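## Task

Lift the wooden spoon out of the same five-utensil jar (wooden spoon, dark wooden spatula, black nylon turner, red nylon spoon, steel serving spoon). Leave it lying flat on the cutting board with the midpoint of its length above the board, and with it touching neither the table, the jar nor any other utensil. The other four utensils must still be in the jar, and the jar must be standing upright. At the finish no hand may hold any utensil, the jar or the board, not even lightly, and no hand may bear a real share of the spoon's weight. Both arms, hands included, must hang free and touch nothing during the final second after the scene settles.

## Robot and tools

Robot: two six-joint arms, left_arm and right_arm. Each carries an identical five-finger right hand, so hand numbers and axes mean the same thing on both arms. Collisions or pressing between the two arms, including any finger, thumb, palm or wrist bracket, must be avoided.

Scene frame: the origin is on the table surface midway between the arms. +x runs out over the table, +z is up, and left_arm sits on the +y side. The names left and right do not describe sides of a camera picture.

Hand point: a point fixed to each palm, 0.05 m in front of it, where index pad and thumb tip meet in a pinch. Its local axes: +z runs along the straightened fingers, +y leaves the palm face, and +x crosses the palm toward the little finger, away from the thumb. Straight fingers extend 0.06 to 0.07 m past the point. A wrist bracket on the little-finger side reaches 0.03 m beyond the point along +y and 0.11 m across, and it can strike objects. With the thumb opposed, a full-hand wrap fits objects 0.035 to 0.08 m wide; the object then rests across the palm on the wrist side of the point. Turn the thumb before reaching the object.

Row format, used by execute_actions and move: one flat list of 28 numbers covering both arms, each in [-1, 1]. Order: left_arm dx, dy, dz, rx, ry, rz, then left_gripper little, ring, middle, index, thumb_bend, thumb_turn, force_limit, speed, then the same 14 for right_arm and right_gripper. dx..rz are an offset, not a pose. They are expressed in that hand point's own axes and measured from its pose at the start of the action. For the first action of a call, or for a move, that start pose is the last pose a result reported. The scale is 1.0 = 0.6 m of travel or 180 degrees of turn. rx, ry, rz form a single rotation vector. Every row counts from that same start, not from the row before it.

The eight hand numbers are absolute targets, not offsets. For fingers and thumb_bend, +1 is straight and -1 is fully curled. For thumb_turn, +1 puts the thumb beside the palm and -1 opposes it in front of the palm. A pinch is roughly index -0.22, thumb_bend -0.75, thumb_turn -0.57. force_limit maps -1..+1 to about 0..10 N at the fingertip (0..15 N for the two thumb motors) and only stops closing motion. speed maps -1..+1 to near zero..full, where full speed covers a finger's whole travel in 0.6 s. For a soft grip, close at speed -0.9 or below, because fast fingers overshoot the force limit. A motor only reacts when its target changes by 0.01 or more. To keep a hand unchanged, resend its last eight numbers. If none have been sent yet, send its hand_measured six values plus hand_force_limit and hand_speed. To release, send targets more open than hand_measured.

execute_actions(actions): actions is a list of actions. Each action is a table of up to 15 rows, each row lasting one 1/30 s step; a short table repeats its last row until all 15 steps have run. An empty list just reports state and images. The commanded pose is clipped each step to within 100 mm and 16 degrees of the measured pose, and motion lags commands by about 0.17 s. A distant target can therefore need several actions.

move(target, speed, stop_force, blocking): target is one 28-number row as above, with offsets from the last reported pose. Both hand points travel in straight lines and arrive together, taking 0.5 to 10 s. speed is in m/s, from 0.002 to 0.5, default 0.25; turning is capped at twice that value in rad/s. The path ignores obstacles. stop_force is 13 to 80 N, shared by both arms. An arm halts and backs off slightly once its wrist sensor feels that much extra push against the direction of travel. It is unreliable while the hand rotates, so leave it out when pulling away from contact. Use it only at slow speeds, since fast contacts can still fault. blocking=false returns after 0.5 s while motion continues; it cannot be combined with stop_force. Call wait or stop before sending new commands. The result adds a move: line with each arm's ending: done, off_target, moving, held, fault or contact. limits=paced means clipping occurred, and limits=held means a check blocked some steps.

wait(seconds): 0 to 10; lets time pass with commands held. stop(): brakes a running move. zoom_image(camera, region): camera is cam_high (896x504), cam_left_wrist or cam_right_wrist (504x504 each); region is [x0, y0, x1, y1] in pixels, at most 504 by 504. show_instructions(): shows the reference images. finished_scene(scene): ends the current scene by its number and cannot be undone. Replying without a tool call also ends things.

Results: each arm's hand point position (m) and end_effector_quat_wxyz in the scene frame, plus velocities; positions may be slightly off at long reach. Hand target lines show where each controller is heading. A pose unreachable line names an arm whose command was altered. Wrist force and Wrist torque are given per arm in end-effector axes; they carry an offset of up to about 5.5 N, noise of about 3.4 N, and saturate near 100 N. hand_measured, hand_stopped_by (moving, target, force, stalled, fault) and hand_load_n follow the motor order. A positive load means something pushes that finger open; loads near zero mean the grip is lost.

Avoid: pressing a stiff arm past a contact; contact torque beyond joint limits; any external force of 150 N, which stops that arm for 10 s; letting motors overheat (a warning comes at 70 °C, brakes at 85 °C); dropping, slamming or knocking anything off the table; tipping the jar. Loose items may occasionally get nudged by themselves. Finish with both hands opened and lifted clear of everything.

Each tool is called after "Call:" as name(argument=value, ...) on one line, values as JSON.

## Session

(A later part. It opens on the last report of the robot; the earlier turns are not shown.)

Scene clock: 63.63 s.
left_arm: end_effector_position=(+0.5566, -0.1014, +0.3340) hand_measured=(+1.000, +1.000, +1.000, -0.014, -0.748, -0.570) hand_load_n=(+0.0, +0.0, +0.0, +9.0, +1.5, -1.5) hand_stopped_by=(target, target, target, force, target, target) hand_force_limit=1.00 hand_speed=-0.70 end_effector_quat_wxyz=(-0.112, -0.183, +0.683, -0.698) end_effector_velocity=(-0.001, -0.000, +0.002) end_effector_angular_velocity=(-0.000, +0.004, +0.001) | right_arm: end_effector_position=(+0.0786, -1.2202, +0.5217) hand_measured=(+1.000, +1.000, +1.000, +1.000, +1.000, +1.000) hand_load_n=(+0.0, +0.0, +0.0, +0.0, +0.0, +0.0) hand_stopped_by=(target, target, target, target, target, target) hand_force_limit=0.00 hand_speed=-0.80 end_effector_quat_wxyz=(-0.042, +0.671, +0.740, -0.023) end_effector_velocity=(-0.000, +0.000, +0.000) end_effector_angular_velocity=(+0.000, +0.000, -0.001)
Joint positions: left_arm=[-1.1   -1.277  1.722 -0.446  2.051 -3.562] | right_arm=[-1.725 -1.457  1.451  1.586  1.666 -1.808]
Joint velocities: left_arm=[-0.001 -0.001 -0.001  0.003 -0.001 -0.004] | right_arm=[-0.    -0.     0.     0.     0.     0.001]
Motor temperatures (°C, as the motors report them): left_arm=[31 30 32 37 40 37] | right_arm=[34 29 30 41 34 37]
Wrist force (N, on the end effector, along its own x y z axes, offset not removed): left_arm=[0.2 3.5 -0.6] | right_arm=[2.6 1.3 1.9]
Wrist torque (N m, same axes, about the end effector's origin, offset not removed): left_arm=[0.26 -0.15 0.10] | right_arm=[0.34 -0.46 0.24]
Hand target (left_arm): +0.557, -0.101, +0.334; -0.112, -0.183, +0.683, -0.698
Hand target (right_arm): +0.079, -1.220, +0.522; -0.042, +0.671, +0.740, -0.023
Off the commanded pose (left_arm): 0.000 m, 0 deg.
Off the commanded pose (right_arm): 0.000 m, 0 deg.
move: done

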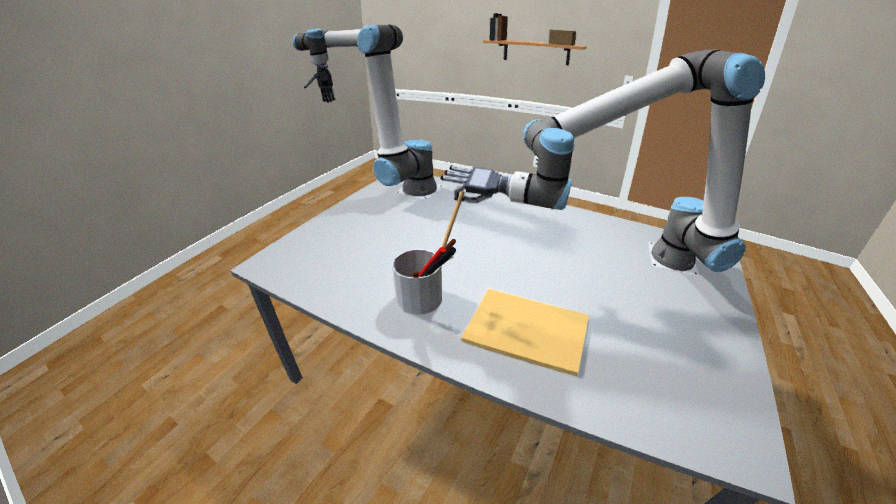

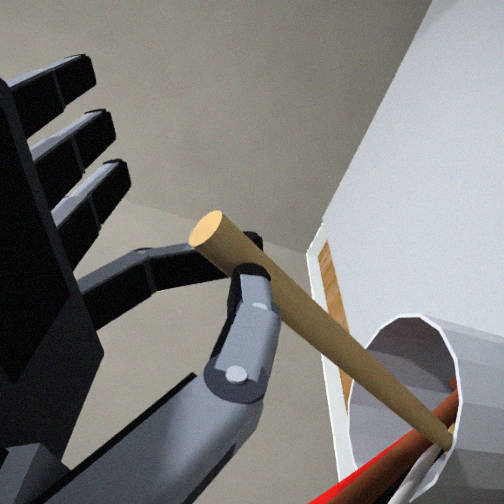

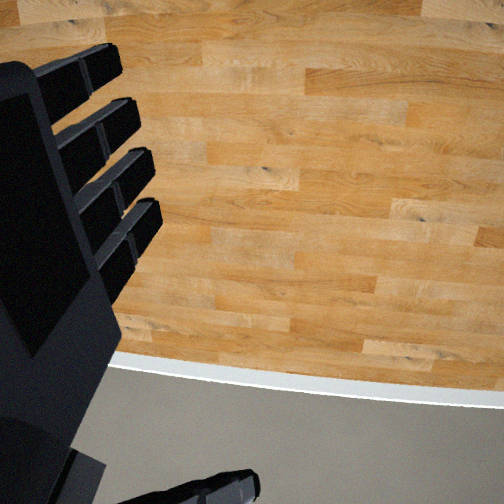

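Call:
move(target=[0.06,-0.074,0,0,0,-0.03,1,1,1,-0.55,-0.75,-0.57,1,-0.7,0,0,0,0,0,0,1,1,1,1,1,1,0,-0.8], speed=0.03)

Call:
zoom_image(camera="cam_high", region=[370, 150, 530, 320])

Scene clock: 71.90 s.
left_arm: end_effector_position=(+0.5421, -0.1030, +0.3892) hand_measured=(+1.000, +1.000, +1.000, -0.020, -0.748, -0.570) hand_load_n=(+0.0, +0.0, +0.0, +11.5, +3.0, -1.0) hand_stopped_by=(target, target, target, force, target, target) hand_force_limit=1.00 hand_speed=-0.70 end_effector_quat_wxyz=(-0.145, -0.214, +0.673, -0.692) end_effector_velocity=(+0.000, +0.000, +0.001) end_effector_angular_velocity=(+0.000, +0.002, +0.001) | right_arm: end_effector_position=(+0.0786, -1.2202, +0.5217) hand_measured=(+1.000, +1.000, +1.000, +1.000, +1.000, +1.000) hand_load_n=(+0.0, +0.0, +0.0, +0.0, +0.0, +0.0) hand_stopped_by=(target, target, target, target, target, target) hand_force_limit=0.00 hand_speed=-0.80 end_effector_quat_wxyz=(-0.042, +0.671, +0.740, -0.023) end_effector_velocity=(-0.000, +0.000, -0.001) end_effector_angular_velocity=(+0.001, +0.001, +0.000)
Joint positions: left_arm=[-1.111 -1.321  1.675 -0.355  2.041 -3.656] | right_arm=[-1.725 -1.457  1.451  1.586  1.666 -1.808]
Joint velocities: left_arm=[ 0.    -0.    -0.001  0.002 -0.    -0.002] | right_arm=[-0.     0.     0.001 -0.     0.001 -0.   ]
Motor temperatures (°C, as the motors report them): left_arm=[31 30 32 37 40 37] | right_arm=[34 29 30 41 34 37]
Wrist force (N, on the end effector, along its own x y z axes, offset not removed): left_arm=[2.9 -0.2 4.0] | right_arm=[1.8 1.3 4.3]
Wrist torque (N m, same axes, about the end effector's origin, offset not removed): left_arm=[-0.64 -0.54 0.12] | right_arm=[0.17 -0.38 0.12]
Hand target (left_arm): +0.542, -0.103, +0.389; -0.145, -0.215, +0.673, -0.692
Hand target (right_arm): +0.079, -1.220, +0.522; -0.042, +0.671, +0.740, -0.023
Off the commanded pose (left_arm): 0.000 m, 0 deg.
Off the commanded pose (right_arm): 0.000 m, 0 deg.
move: done

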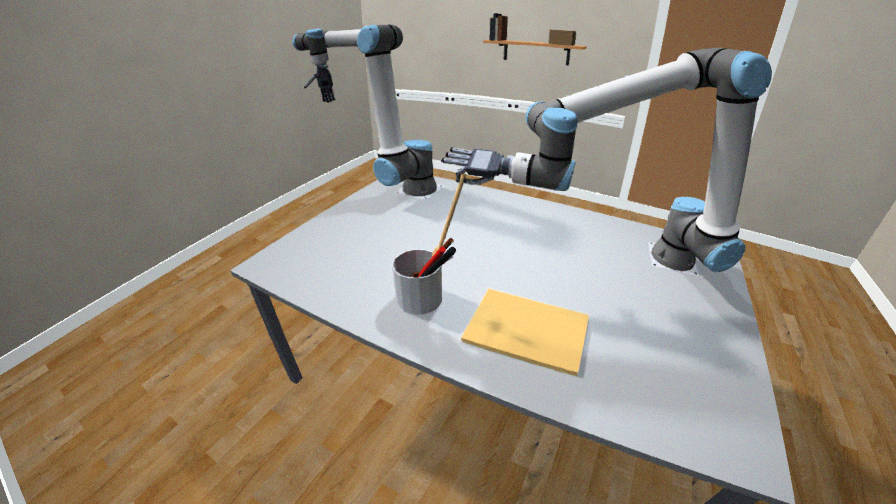

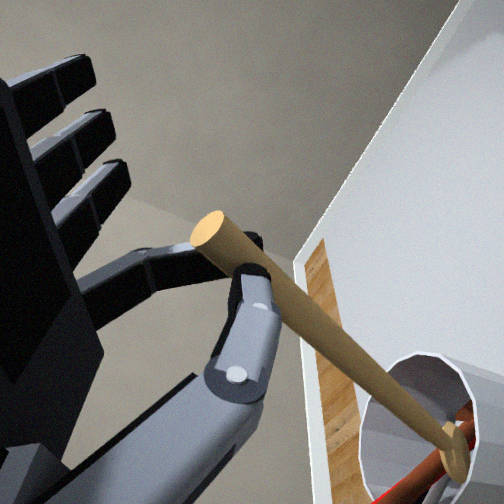

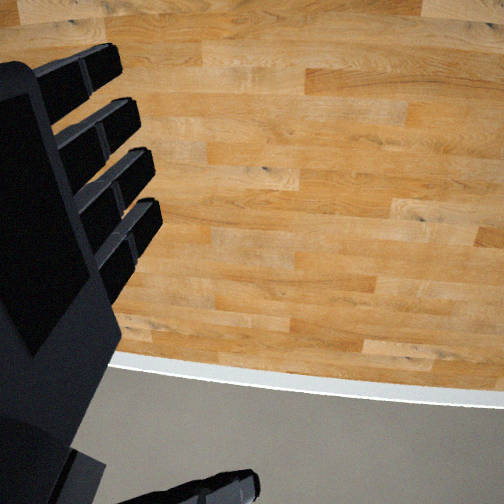

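Region (370, 150, 530, 320) of cam_high's 896x504 image, scaled by 2.965, with more detail than that image has; it fills the left 474 columns of this view, and the rest is white.

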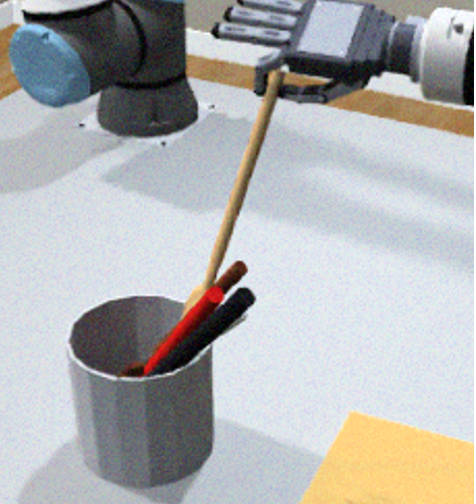

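Call:
move(target=[0.055,-0.046,0,0,0,0,1,1,1,-0.55,-0.75,-0.57,1,-0.7,0,0,0,0,0,0,1,1,1,1,1,1,0,-0.8], speed=0.04)

Call:
move(target=[0.01,-0.02,0,0,0,-0.09,1,1,1,-0.55,-0.75,-0.57,1,-0.7,0,0,0,0,0,0,1,1,1,1,1,1,0,-0.8], speed=0.12)

Call:
zoom_image(camera="cam_high", region=[370, 140, 550, 320])

Scene clock: 80.03 s.
left_arm: end_effector_position=(+0.5271, -0.1045, +0.4294) hand_measured=(+1.000, +1.000, +1.000, -0.020, -0.748, -0.570) hand_load_n=(+0.0, +0.0, +0.0, +7.5, +3.0, -0.5) hand_stopped_by=(target, target, target, force, target, target) hand_force_limit=1.00 hand_speed=-0.70 end_effector_quat_wxyz=(-0.145, -0.215, +0.673, -0.692) end_effector_velocity=(-0.000, -0.000, +0.001) end_effector_angular_velocity=(+0.000, -0.000, +0.000) | right_arm: end_effector_position=(+0.0786, -1.2202, +0.5217) hand_measured=(+1.000, +1.000, +1.000, +1.000, +1.000, +1.000) hand_load_n=(+0.0, +0.0, +0.0, +0.0, +0.0, +0.0) hand_stopped_by=(target, target, target, target, target, target) hand_force_limit=0.00 hand_speed=-0.80 end_effector_quat_wxyz=(-0.042, +0.671, +0.740, -0.023) end_effector_velocity=(+0.001, -0.000, +0.000) end_effector_angular_velocity=(-0.001, +0.001, +0.001)
Joint positions: left_arm=[-1.131 -1.358  1.647 -0.29   2.021 -3.656] | right_arm=[-1.725 -1.457  1.451  1.586  1.666 -1.808]
Joint velocities: left_arm=[-0.001 -0.001 -0.001  0.003 -0.001  0.   ] | right_arm=[ 0.002  0.    -0.001 -0.001  0.001  0.001]
Motor temperatures (°C, as the motors report them): left_arm=[31 30 33 37 40 37] | right_arm=[34 29 30 41 34 37]
Wrist force (N, on the end effector, along its own x y z axes, offset not removed): left_arm=[-1.3 0.7 -4.7] | right_arm=[4.7 2.2 2.4]
Wrist torque (N m, same axes, about the end effector's origin, offset not removed): left_arm=[0.26 0.27 0.12] | right_arm=[0.53 -0.81 0.33]
Hand target (left_arm): +0.527, -0.105, +0.430; -0.145, -0.214, +0.673, -0.692
Hand target (right_arm): +0.079, -1.220, +0.522; -0.042, +0.671, +0.740, -0.023
Off the commanded pose (left_arm): 0.000 m, 0 deg.
Off the commanded pose (right_arm): 0.000 m, 0 deg.
move: done

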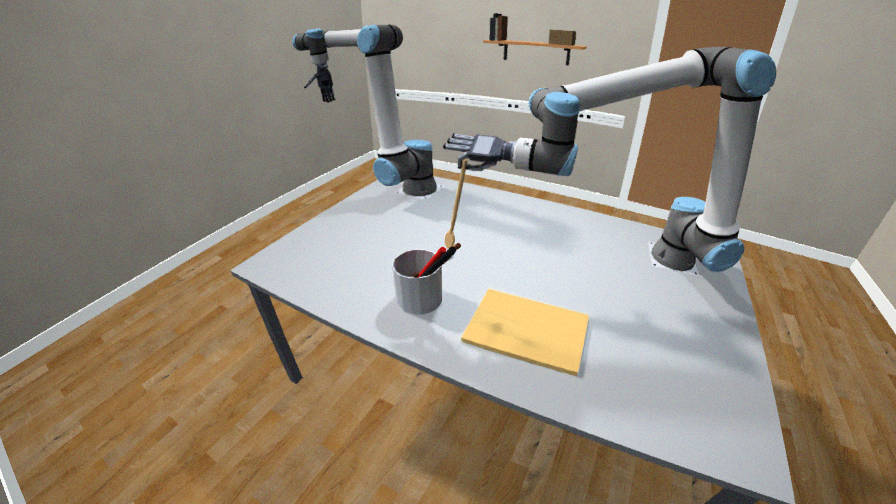

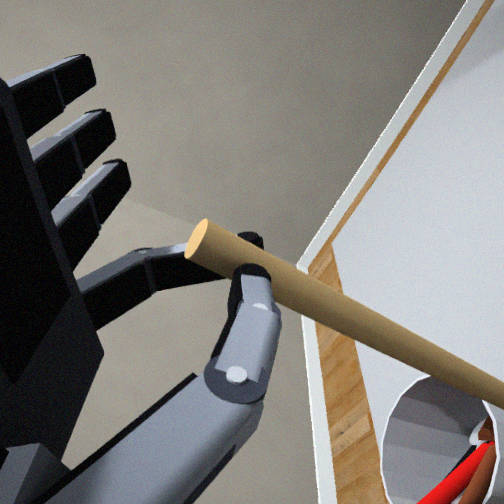

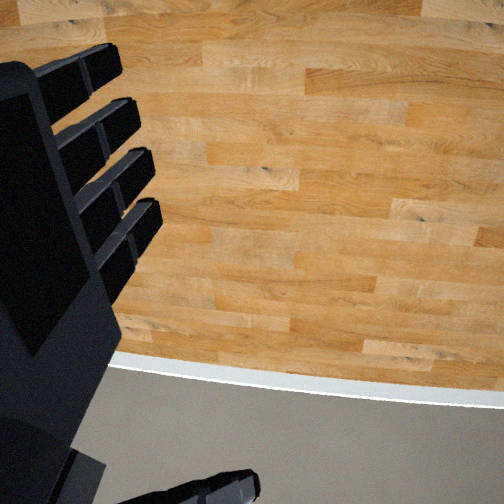

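Scene clock: 81.57 s.
left_arm: end_effector_position=(+0.5278, -0.1044, +0.4427) hand_measured=(+1.000, +1.000, +1.000, -0.020, -0.748, -0.570) hand_load_n=(+0.0, +0.0, +0.0, +7.5, +3.0, +0.0) hand_stopped_by=(target, target, target, force, target, target) hand_force_limit=1.00 hand_speed=-0.70 end_effector_quat_wxyz=(-0.241, -0.307, +0.637, -0.665) end_effector_velocity=(-0.000, -0.000, +0.000) end_effector_angular_velocity=(-0.001, +0.009, -0.000) | right_arm: end_effector_position=(+0.0786, -1.2202, +0.5217) hand_measured=(+1.000, +1.000, +1.000, +1.000, +1.000, +1.000) hand_load_n=(+0.0, +0.0, +0.0, +0.0, +0.0, +0.0) hand_stopped_by=(target, target, target, target, target, target) hand_force_limit=0.00 hand_speed=-0.80 end_effector_quat_wxyz=(-0.042, +0.671, +0.740, -0.023) end_effector_velocity=(-0.001, -0.001, -0.001) end_effector_angular_velocity=(-0.002, +0.002, -0.003)
Joint positions: left_arm=[-1.105 -1.341  1.609 -0.268  2.046 -3.938] | right_arm=[-1.725 -1.457  1.451  1.586  1.666 -1.808]
Joint velocities: left_arm=[ 0.     0.001 -0.001  0.     0.001 -0.009] | right_arm=[-0.     0.     0.001 -0.003  0.002  0.003]
Motor temperatures (°C, as the motors report them): left_arm=[31 30 33 37 40 37] | right_arm=[34 29 30 41 34 37]
Wrist force (N, on the end effector, along its own x y z axes, offset not removed): left_arm=[-1.0 1.9 1.2] | right_arm=[5.3 3.3 3.5]
Wrist torque (N m, same axes, about the end effector's origin, offset not removed): left_arm=[-0.15 -0.15 -0.08] | right_arm=[0.57 -0.93 0.33]
Hand target (left_arm): +0.528, -0.104, +0.443; -0.241, -0.307, +0.637, -0.665
Hand target (right_arm): +0.079, -1.220, +0.522; -0.042, +0.671, +0.740, -0.023
Off the commanded pose (left_arm): 0.000 m, 0 deg.
Off the commanded pose (right_arm): 0.000 m, 0 deg.
move: done

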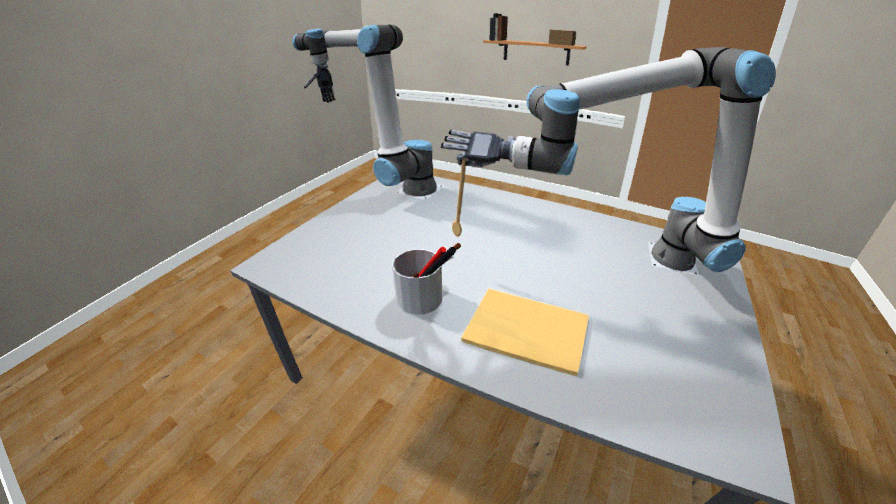

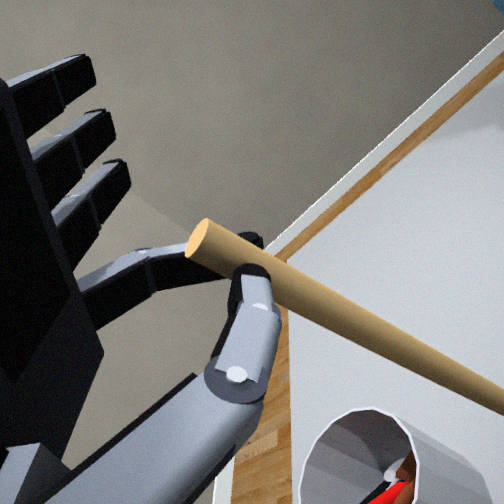

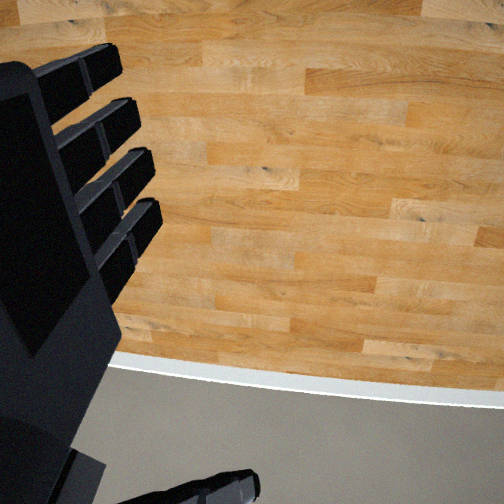

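Region (370, 140, 550, 320) of cam_high's 896x504 image, scaled by 2.800, with more detail than that image has.

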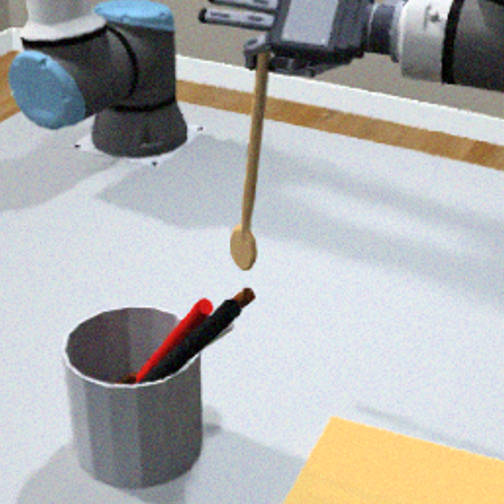

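Call:
move(target=[-0.25,-0.035,-0.623,0.241,-0.237,0,1,1,1,-0.6,-0.75,-0.57,1,-0.7,0,0,0,0,0,0,1,1,1,1,1,1,0,-0.8], speed=0.18)

Call:
move(target=[0.0,0.06,0,0,0,0.12,1,1,1,-0.6,-0.75,-0.57,1,-0.7,0,0,0,0,0,0,1,1,1,1,1,1,0,-0.8], speed=0.12)

Call:
zoom_image(camera="cam_high", region=[430, 170, 670, 400])

Scene clock: 96.27 s.
left_arm: end_effector_position=(+0.6088, +0.2797, +0.3506) hand_measured=(+1.000, +1.000, +1.000, -0.028, -0.748, -0.570) hand_load_n=(+0.0, +0.0, +0.0, +11.0, +4.0, -0.5) hand_stopped_by=(target, target, target, force, target, target) hand_force_limit=1.00 hand_speed=-0.70 end_effector_quat_wxyz=(-0.129, +0.588, -0.395, +0.694) end_effector_velocity=(+0.000, +0.001, -0.001) end_effector_angular_velocity=(+0.001, -0.000, +0.004) | right_arm: end_effector_position=(+0.0786, -1.2202, +0.5217) hand_measured=(+1.000, +1.000, +1.000, +1.000, +1.000, +1.000) hand_load_n=(+0.0, +0.0, +0.0, +0.0, +0.0, +0.0) hand_stopped_by=(target, target, target, target, target, target) hand_force_limit=0.00 hand_speed=-0.80 end_effector_quat_wxyz=(-0.042, +0.671, +0.740, -0.023) end_effector_velocity=(+0.000, +0.000, -0.000) end_effector_angular_velocity=(+0.001, -0.002, +0.001)
Joint positions: left_arm=[-1.09  -1.742  2.193 -0.448  1.    -3.939] | right_arm=[-1.725 -1.457  1.451  1.586  1.666 -1.808]
Joint velocities: left_arm=[ 0.    -0.     0.001 -0.001 -0.004  0.001] | right_arm=[-0.    -0.     0.     0.001 -0.002 -0.001]
Motor temperatures (°C, as the motors report them): left_arm=[31 30 33 37 40 37] | right_arm=[34 29 30 41 34 37]
Wrist force (N, on the end effector, along its own x y z axes, offset not removed): left_arm=[-4.4 -3.1 5.6] | right_arm=[4.1 1.2 2.7]
Wrist torque (N m, same axes, about the end effector's origin, offset not removed): left_arm=[-1.05 0.42 -0.05] | right_arm=[0.36 -0.64 0.33]
Hand target (left_arm): +0.609, +0.280, +0.351; -0.130, +0.588, -0.395, +0.694
Hand target (right_arm): +0.079, -1.220, +0.522; -0.042, +0.671, +0.740, -0.023
Off the commanded pose (left_arm): 0.001 m, 0 deg.
Off the commanded pose (right_arm): 0.000 m, 0 deg.
move: done

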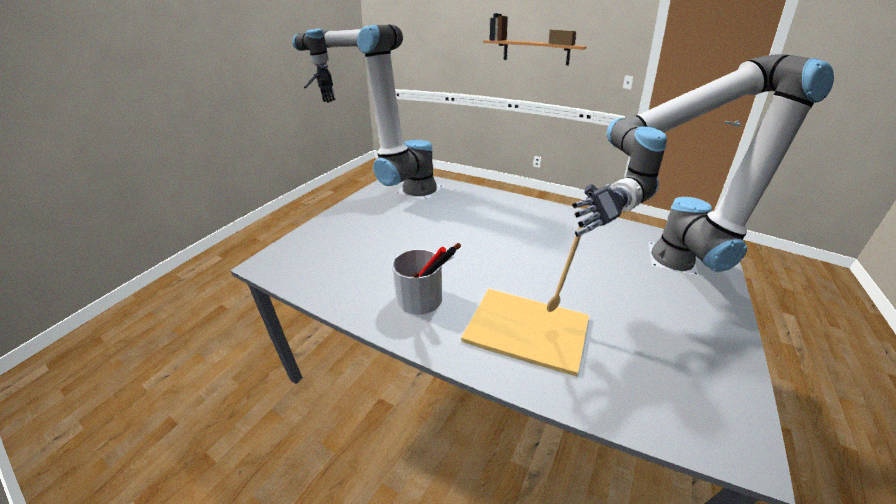

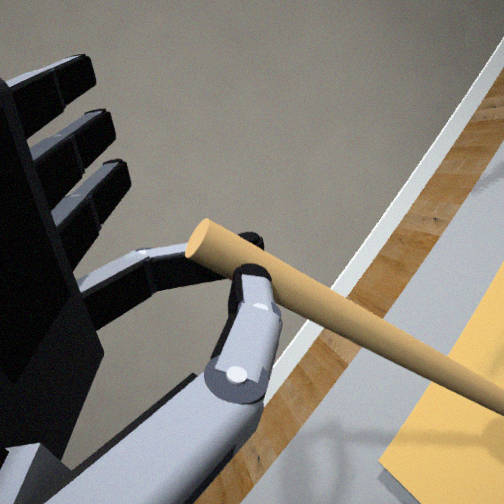

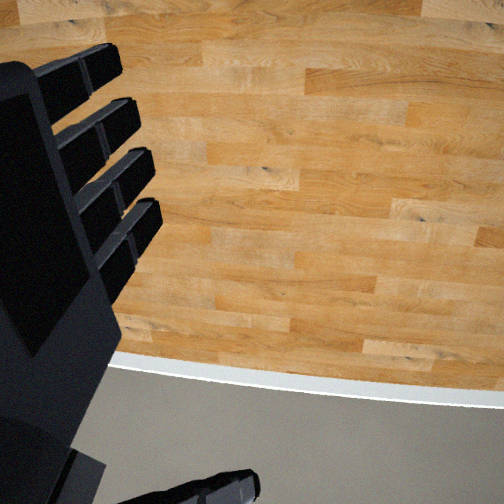

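Scene clock: 98.20 s.
left_arm: end_effector_position=(+0.5984, +0.2561, +0.3253) hand_measured=(+1.000, +1.000, +1.000, -0.028, -0.748, -0.570) hand_load_n=(+0.0, +0.0, +0.0, +11.0, +4.0, -0.5) hand_stopped_by=(target, target, target, force, target, target) hand_force_limit=1.00 hand_speed=-0.70 end_effector_quat_wxyz=(-0.257, +0.504, -0.498, +0.658) end_effector_velocity=(+0.000, -0.000, -0.000) end_effector_angular_velocity=(+0.007, -0.004, +0.001) | right_arm: end_effector_position=(+0.0786, -1.2202, +0.5217) hand_measured=(+1.000, +1.000, +1.000, +1.000, +1.000, +1.000) hand_load_n=(+0.0, +0.0, +0.0, +0.0, +0.0, +0.0) hand_stopped_by=(target, target, target, target, target, target) hand_force_limit=0.00 hand_speed=-0.80 end_effector_quat_wxyz=(-0.042, +0.671, +0.740, -0.023) end_effector_velocity=(+0.000, +0.000, +0.000) end_effector_angular_velocity=(+0.000, -0.001, -0.000)
Joint positions: left_arm=[-1.189 -1.701  2.202 -0.498  0.901 -3.563] | right_arm=[-1.725 -1.457  1.451  1.586  1.666 -1.808]
Joint velocities: left_arm=[-0.001  0.001  0.    -0.003 -0.002  0.009] | right_arm=[-0.    -0.    -0.     0.001 -0.001 -0.   ]
Motor temperatures (°C, as the motors report them): left_arm=[31 30 33 37 40 37] | right_arm=[34 29 30 41 34 37]
Wrist force (N, on the end effector, along its own x y z axes, offset not removed): left_arm=[3.3 0.7 2.6] | right_arm=[3.3 3.7 3.3]
Wrist torque (N m, same axes, about the end effector's origin, offset not removed): left_arm=[-0.32 -0.74 0.31] | right_arm=[0.71 -0.52 0.31]
Hand target (left_arm): +0.598, +0.256, +0.325; -0.257, +0.504, -0.498, +0.658
Hand target (right_arm): +0.079, -1.220, +0.522; -0.042, +0.671, +0.740, -0.023
Off the commanded pose (left_arm): 0.000 m, 0 deg.
Off the commanded pose (right_arm): 0.000 m, 0 deg.
move: done

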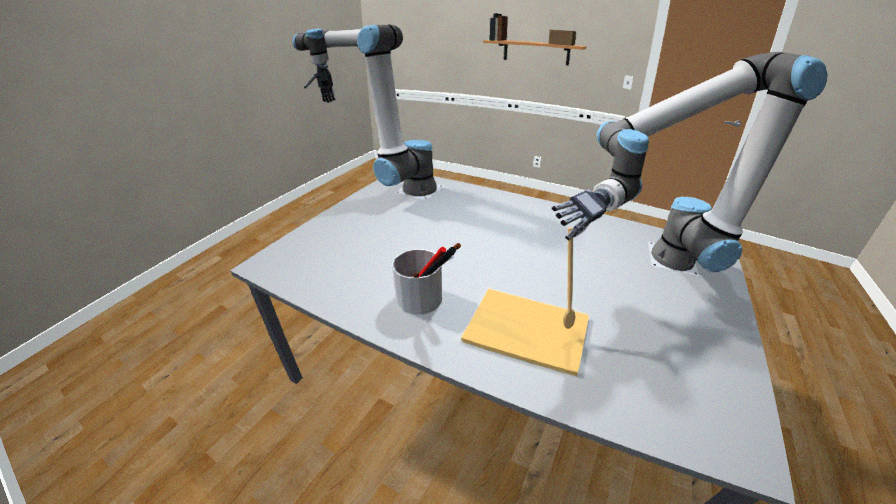

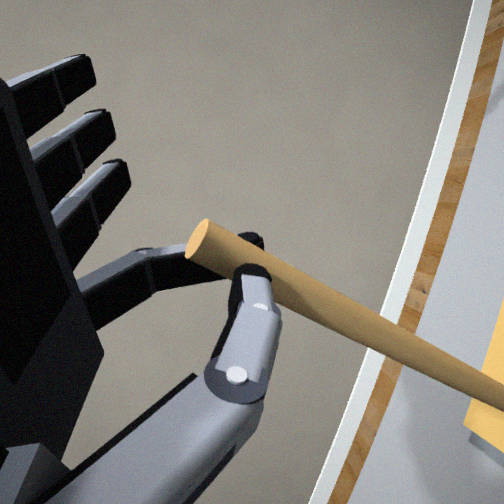

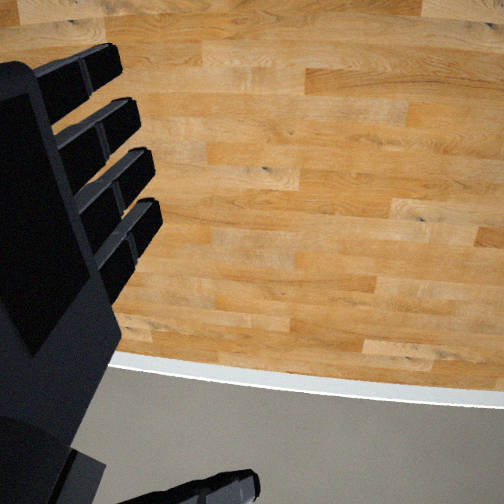

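Region (430, 170, 670, 400) of cam_high's 896x504 image, scaled by 2.100, with more detail than that image has; it fills the top 483 rows of this view, and the rest is white.

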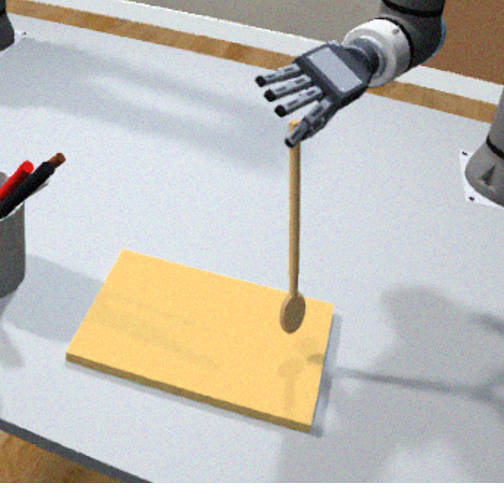

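Call:
move(target=[0.03,0.169,0.062,0,0,0.133,1,1,1,-0.6,-0.75,-0.57,1,-0.7,0,0,0,0,0,0,1,1,1,1,1,1,0,-0.8], speed=0.08)

Call:
zoom_image(camera="cam_high", region=[430, 170, 670, 400])

Scene clock: 106.70 s.
left_arm: end_effector_position=(+0.6093, +0.1885, +0.2397) hand_measured=(+1.000, +1.000, +1.000, -0.028, -0.748, -0.570) hand_load_n=(+0.0, +0.0, +0.0, +11.0, +4.0, -1.0) hand_stopped_by=(target, target, target, force, target, target) hand_force_limit=1.00 hand_speed=-0.70 end_effector_quat_wxyz=(+0.387, -0.390, +0.591, -0.590) end_effector_velocity=(+0.000, -0.001, -0.001) end_effector_angular_velocity=(+0.005, -0.003, +0.000) | right_arm: end_effector_position=(+0.0786, -1.2202, +0.5217) hand_measured=(+1.000, +1.000, +1.000, +1.000, +1.000, +1.000) hand_load_n=(+0.0, +0.0, +0.0, +0.0, +0.0, +0.0) hand_stopped_by=(target, target, target, target, target, target) hand_force_limit=0.00 hand_speed=-0.80 end_effector_quat_wxyz=(-0.042, +0.671, +0.740, -0.023) end_effector_velocity=(-0.000, -0.000, -0.000) end_effector_angular_velocity=(-0.000, +0.002, +0.000)
Joint positions: left_arm=[-1.277 -1.482  2.186 -0.701  0.813 -3.147] | right_arm=[-1.725 -1.457  1.451  1.586  1.666 -1.808]
Joint velocities: left_arm=[-0.001  0.003 -0.    -0.004 -0.001  0.007] | right_arm=[ 0.     0.    -0.    -0.     0.002 -0.   ]
Motor temperatures (°C, as the motors report them): left_arm=[31 30 33 37 40 37] | right_arm=[34 29 30 41 34 37]
Wrist force (N, on the end effector, along its own x y z axes, offset not removed): left_arm=[3.0 -2.5 0.8] | right_arm=[3.2 3.3 3.2]
Wrist torque (N m, same axes, about the end effector's origin, offset not removed): left_arm=[-0.51 -0.62 0.32] | right_arm=[0.66 -0.53 0.32]
Hand target (left_arm): +0.609, +0.188, +0.240; +0.388, -0.390, +0.591, -0.590
Hand target (right_arm): +0.079, -1.220, +0.522; -0.042, +0.671, +0.740, -0.023
Off the commanded pose (left_arm): 0.000 m, 0 deg.
Off the commanded pose (right_arm): 0.000 m, 0 deg.
move: done

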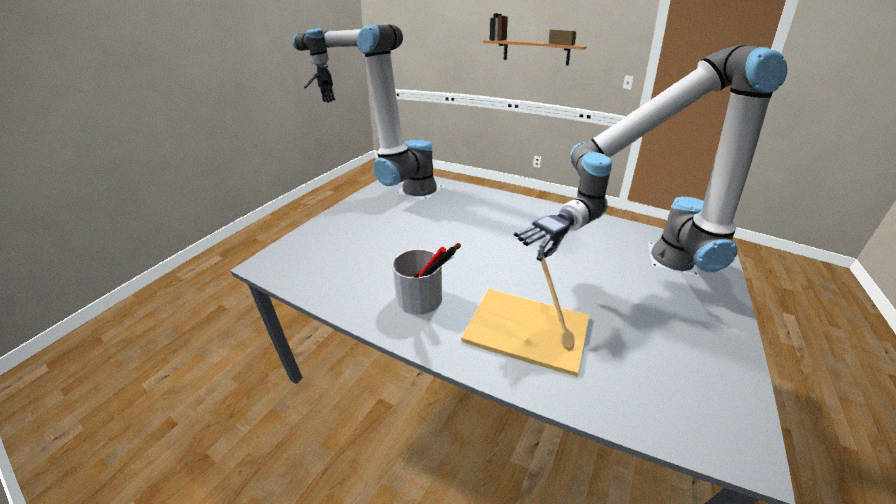

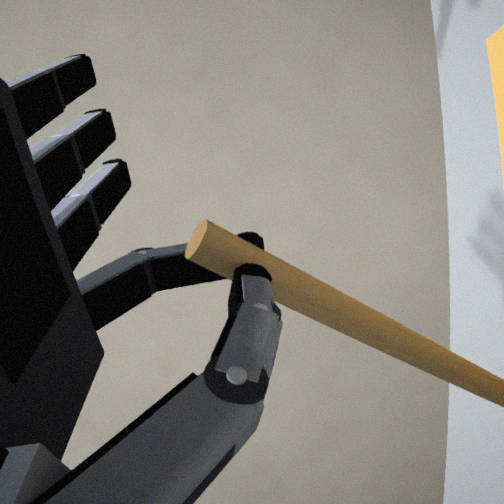

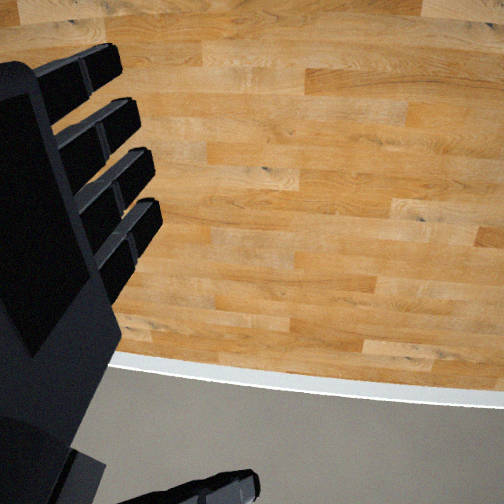

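Region (430, 170, 670, 400) of cam_high's 896x504 image, scaled by 2.100, with more detail than that image has; it fills the top 483 rows of this view, and the rest is white.

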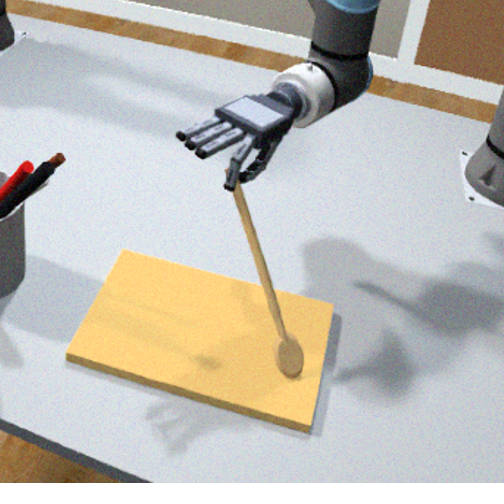

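Call:
move(target=[0.137,0.145,0.06,-0.06,-0.04,0,1,1,1,-0.6,-0.75,-0.57,1,-0.7,0,0,0,0,0,0,1,1,1,1,1,1,0,-0.8], speed=0.06)

Call:
zoom_image(camera="cam_high", region=[400, 190, 620, 400])

Scene clock: 114.53 s.
left_arm: end_effector_position=(+0.6093, +0.0988, +0.1524) hand_measured=(+1.000, +1.000, +1.000, -0.028, -0.746, -0.570) hand_load_n=(+0.0, +0.0, +0.0, +11.0, +4.0, -0.5) hand_stopped_by=(target, target, target, force, target, target) hand_force_limit=1.00 hand_speed=-0.70 end_effector_quat_wxyz=(+0.385, -0.461, +0.619, -0.507) end_effector_velocity=(+0.000, -0.001, -0.001) end_effector_angular_velocity=(+0.001, +0.003, +0.002) | right_arm: end_effector_position=(+0.0786, -1.2202, +0.5217) hand_measured=(+1.000, +1.000, +1.000, +1.000, +1.000, +1.000) hand_load_n=(+0.0, +0.0, +0.0, +0.0, +0.0, +0.0) hand_stopped_by=(target, target, target, target, target, target) hand_force_limit=0.00 hand_speed=-0.80 end_effector_quat_wxyz=(-0.042, +0.671, +0.740, -0.023) end_effector_velocity=(+0.000, +0.000, -0.001) end_effector_angular_velocity=(-0.000, -0.000, +0.001)
Joint positions: left_arm=[-1.349 -1.22   1.948 -0.404  0.64  -3.395] | right_arm=[-1.725 -1.457  1.451  1.586  1.666 -1.808]
Joint velocities: left_arm=[-0.     0.004 -0.005  0.007 -0.001 -0.006] | right_arm=[ 0.     0.     0.001 -0.001 -0.    -0.001]
Motor temperatures (°C, as the motors report them): left_arm=[31 30 33 37 40 37] | right_arm=[34 29 30 41 34 37]
Wrist force (N, on the end effector, along its own x y z axes, offset not removed): left_arm=[2.9 2.3 -0.6] | right_arm=[3.2 0.4 1.6]
Wrist torque (N m, same axes, about the end effector's origin, offset not removed): left_arm=[0.35 -0.54 0.36] | right_arm=[0.29 -0.55 0.13]
Hand target (left_arm): +0.609, +0.099, +0.152; +0.385, -0.461, +0.619, -0.506
Hand target (right_arm): +0.079, -1.220, +0.522; -0.042, +0.671, +0.740, -0.023
Off the commanded pose (left_arm): 0.000 m, 0 deg.
Off the commanded pose (right_arm): 0.000 m, 0 deg.
move: done

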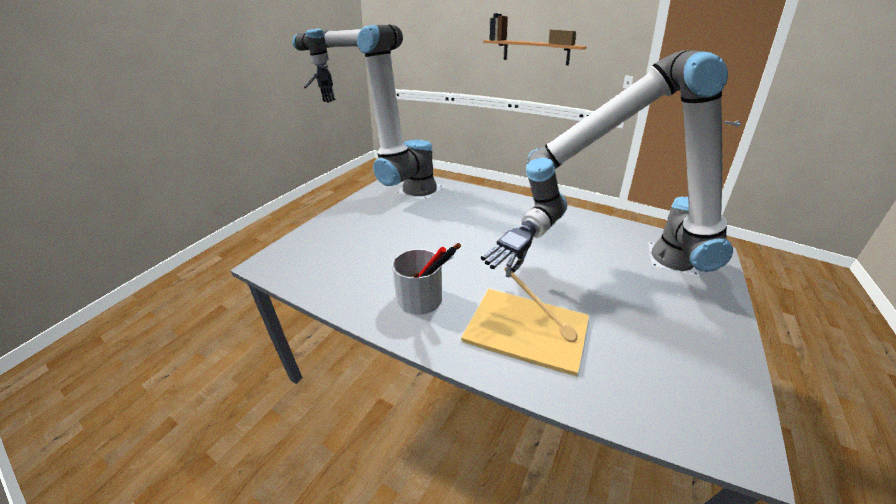

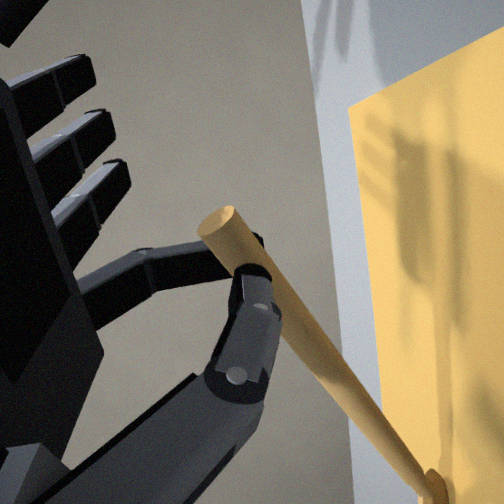

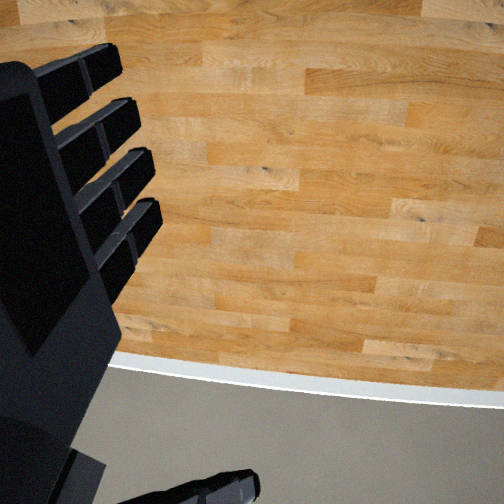

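Region (400, 190, 620, 400) of cam_high's 896x504 image, scaled by 2.291, with more detail than that image has; it fills the top 481 rows of this view, and the rest is white.

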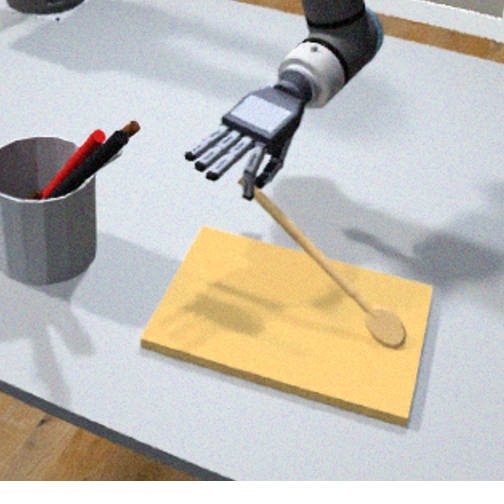

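Call:
move(target=[0.058,0.172,0.05,-0.055,0,0,1,1,1,-0.6,-0.75,-0.57,1,-0.7,0,0,0,0,0,0,1,1,1,1,1,1,0,-0.8], speed=0.06)

Call:
zoom_image(camera="cam_high", region=[430, 230, 610, 390])

Scene clock: 120.73 s.
left_arm: end_effector_position=(+0.6092, +0.0638, +0.0449) hand_measured=(+1.000, +1.000, +1.000, -0.028, -0.746, -0.570) hand_load_n=(+0.0, +0.0, +0.0, +11.0, +3.0, -1.0) hand_stopped_by=(target, target, target, force, target, target) hand_force_limit=1.00 hand_speed=-0.70 end_effector_quat_wxyz=(+0.344, -0.492, +0.660, -0.451) end_effector_velocity=(-0.000, -0.001, -0.001) end_effector_angular_velocity=(+0.001, +0.002, -0.001) | right_arm: end_effector_position=(+0.0786, -1.2202, +0.5217) hand_measured=(+1.000, +1.000, +1.000, +1.000, +1.000, +1.000) hand_load_n=(+0.0, +0.0, +0.0, +0.0, +0.0, +0.0) hand_stopped_by=(target, target, target, target, target, target) hand_force_limit=0.00 hand_speed=-0.80 end_effector_quat_wxyz=(-0.042, +0.671, +0.740, -0.023) end_effector_velocity=(-0.000, -0.000, -0.000) end_effector_angular_velocity=(-0.001, +0.002, +0.002)
Joint positions: left_arm=[-1.339 -1.031  1.832 -0.222  0.709 -3.591] | right_arm=[-1.725 -1.457  1.451  1.586  1.666 -1.808]
Joint velocities: left_arm=[-0.     0.003 -0.002  0.003  0.001 -0.002] | right_arm=[ 0.001 -0.     0.    -0.002  0.001 -0.001]
Motor temperatures (°C, as the motors report them): left_arm=[31 30 33 37 40 37] | right_arm=[34 29 30 41 34 37]
Wrist force (N, on the end effector, along its own x y z axes, offset not removed): left_arm=[-0.3 -2.7 2.6] | right_arm=[4.5 2.1 3.0]
Wrist torque (N m, same axes, about the end effector's origin, offset not removed): left_arm=[-0.45 -0.35 0.08] | right_arm=[0.50 -0.78 0.30]
Hand target (left_arm): +0.609, +0.064, +0.045; +0.344, -0.492, +0.660, -0.451
Hand target (right_arm): +0.079, -1.220, +0.522; -0.042, +0.671, +0.740, -0.023
Off the commanded pose (left_arm): 0.000 m, 0 deg.
Off the commanded pose (right_arm): 0.000 m, 0 deg.
move: done

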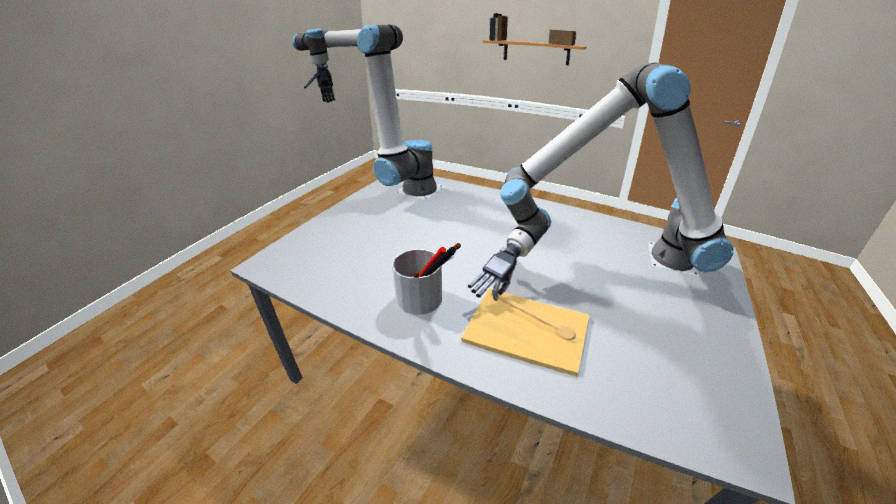

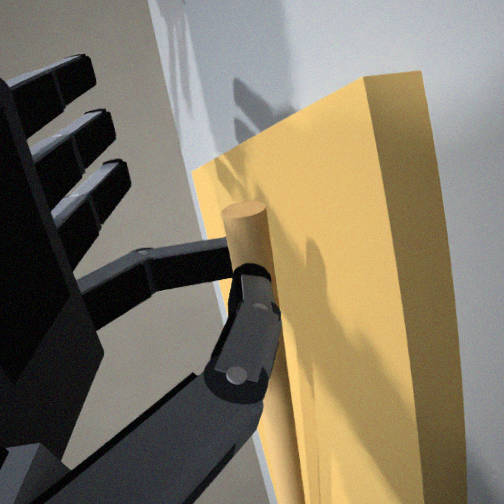

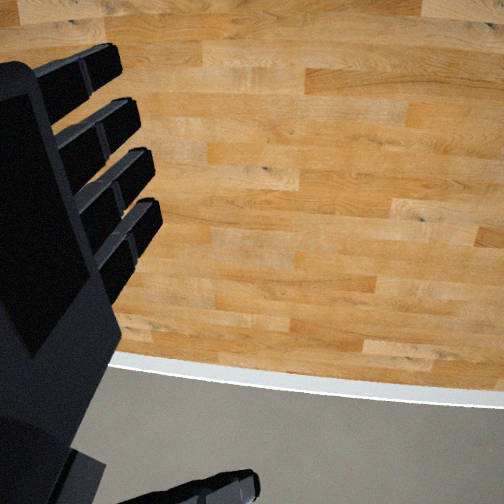

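Region (430, 230, 610, 390) of cam_high's 896x504 image, scaled by 2.800, with more detail than that image has.

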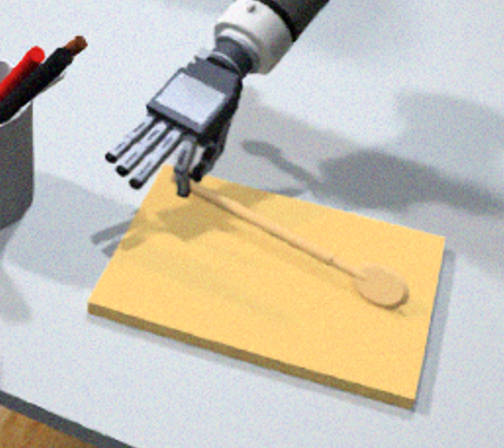

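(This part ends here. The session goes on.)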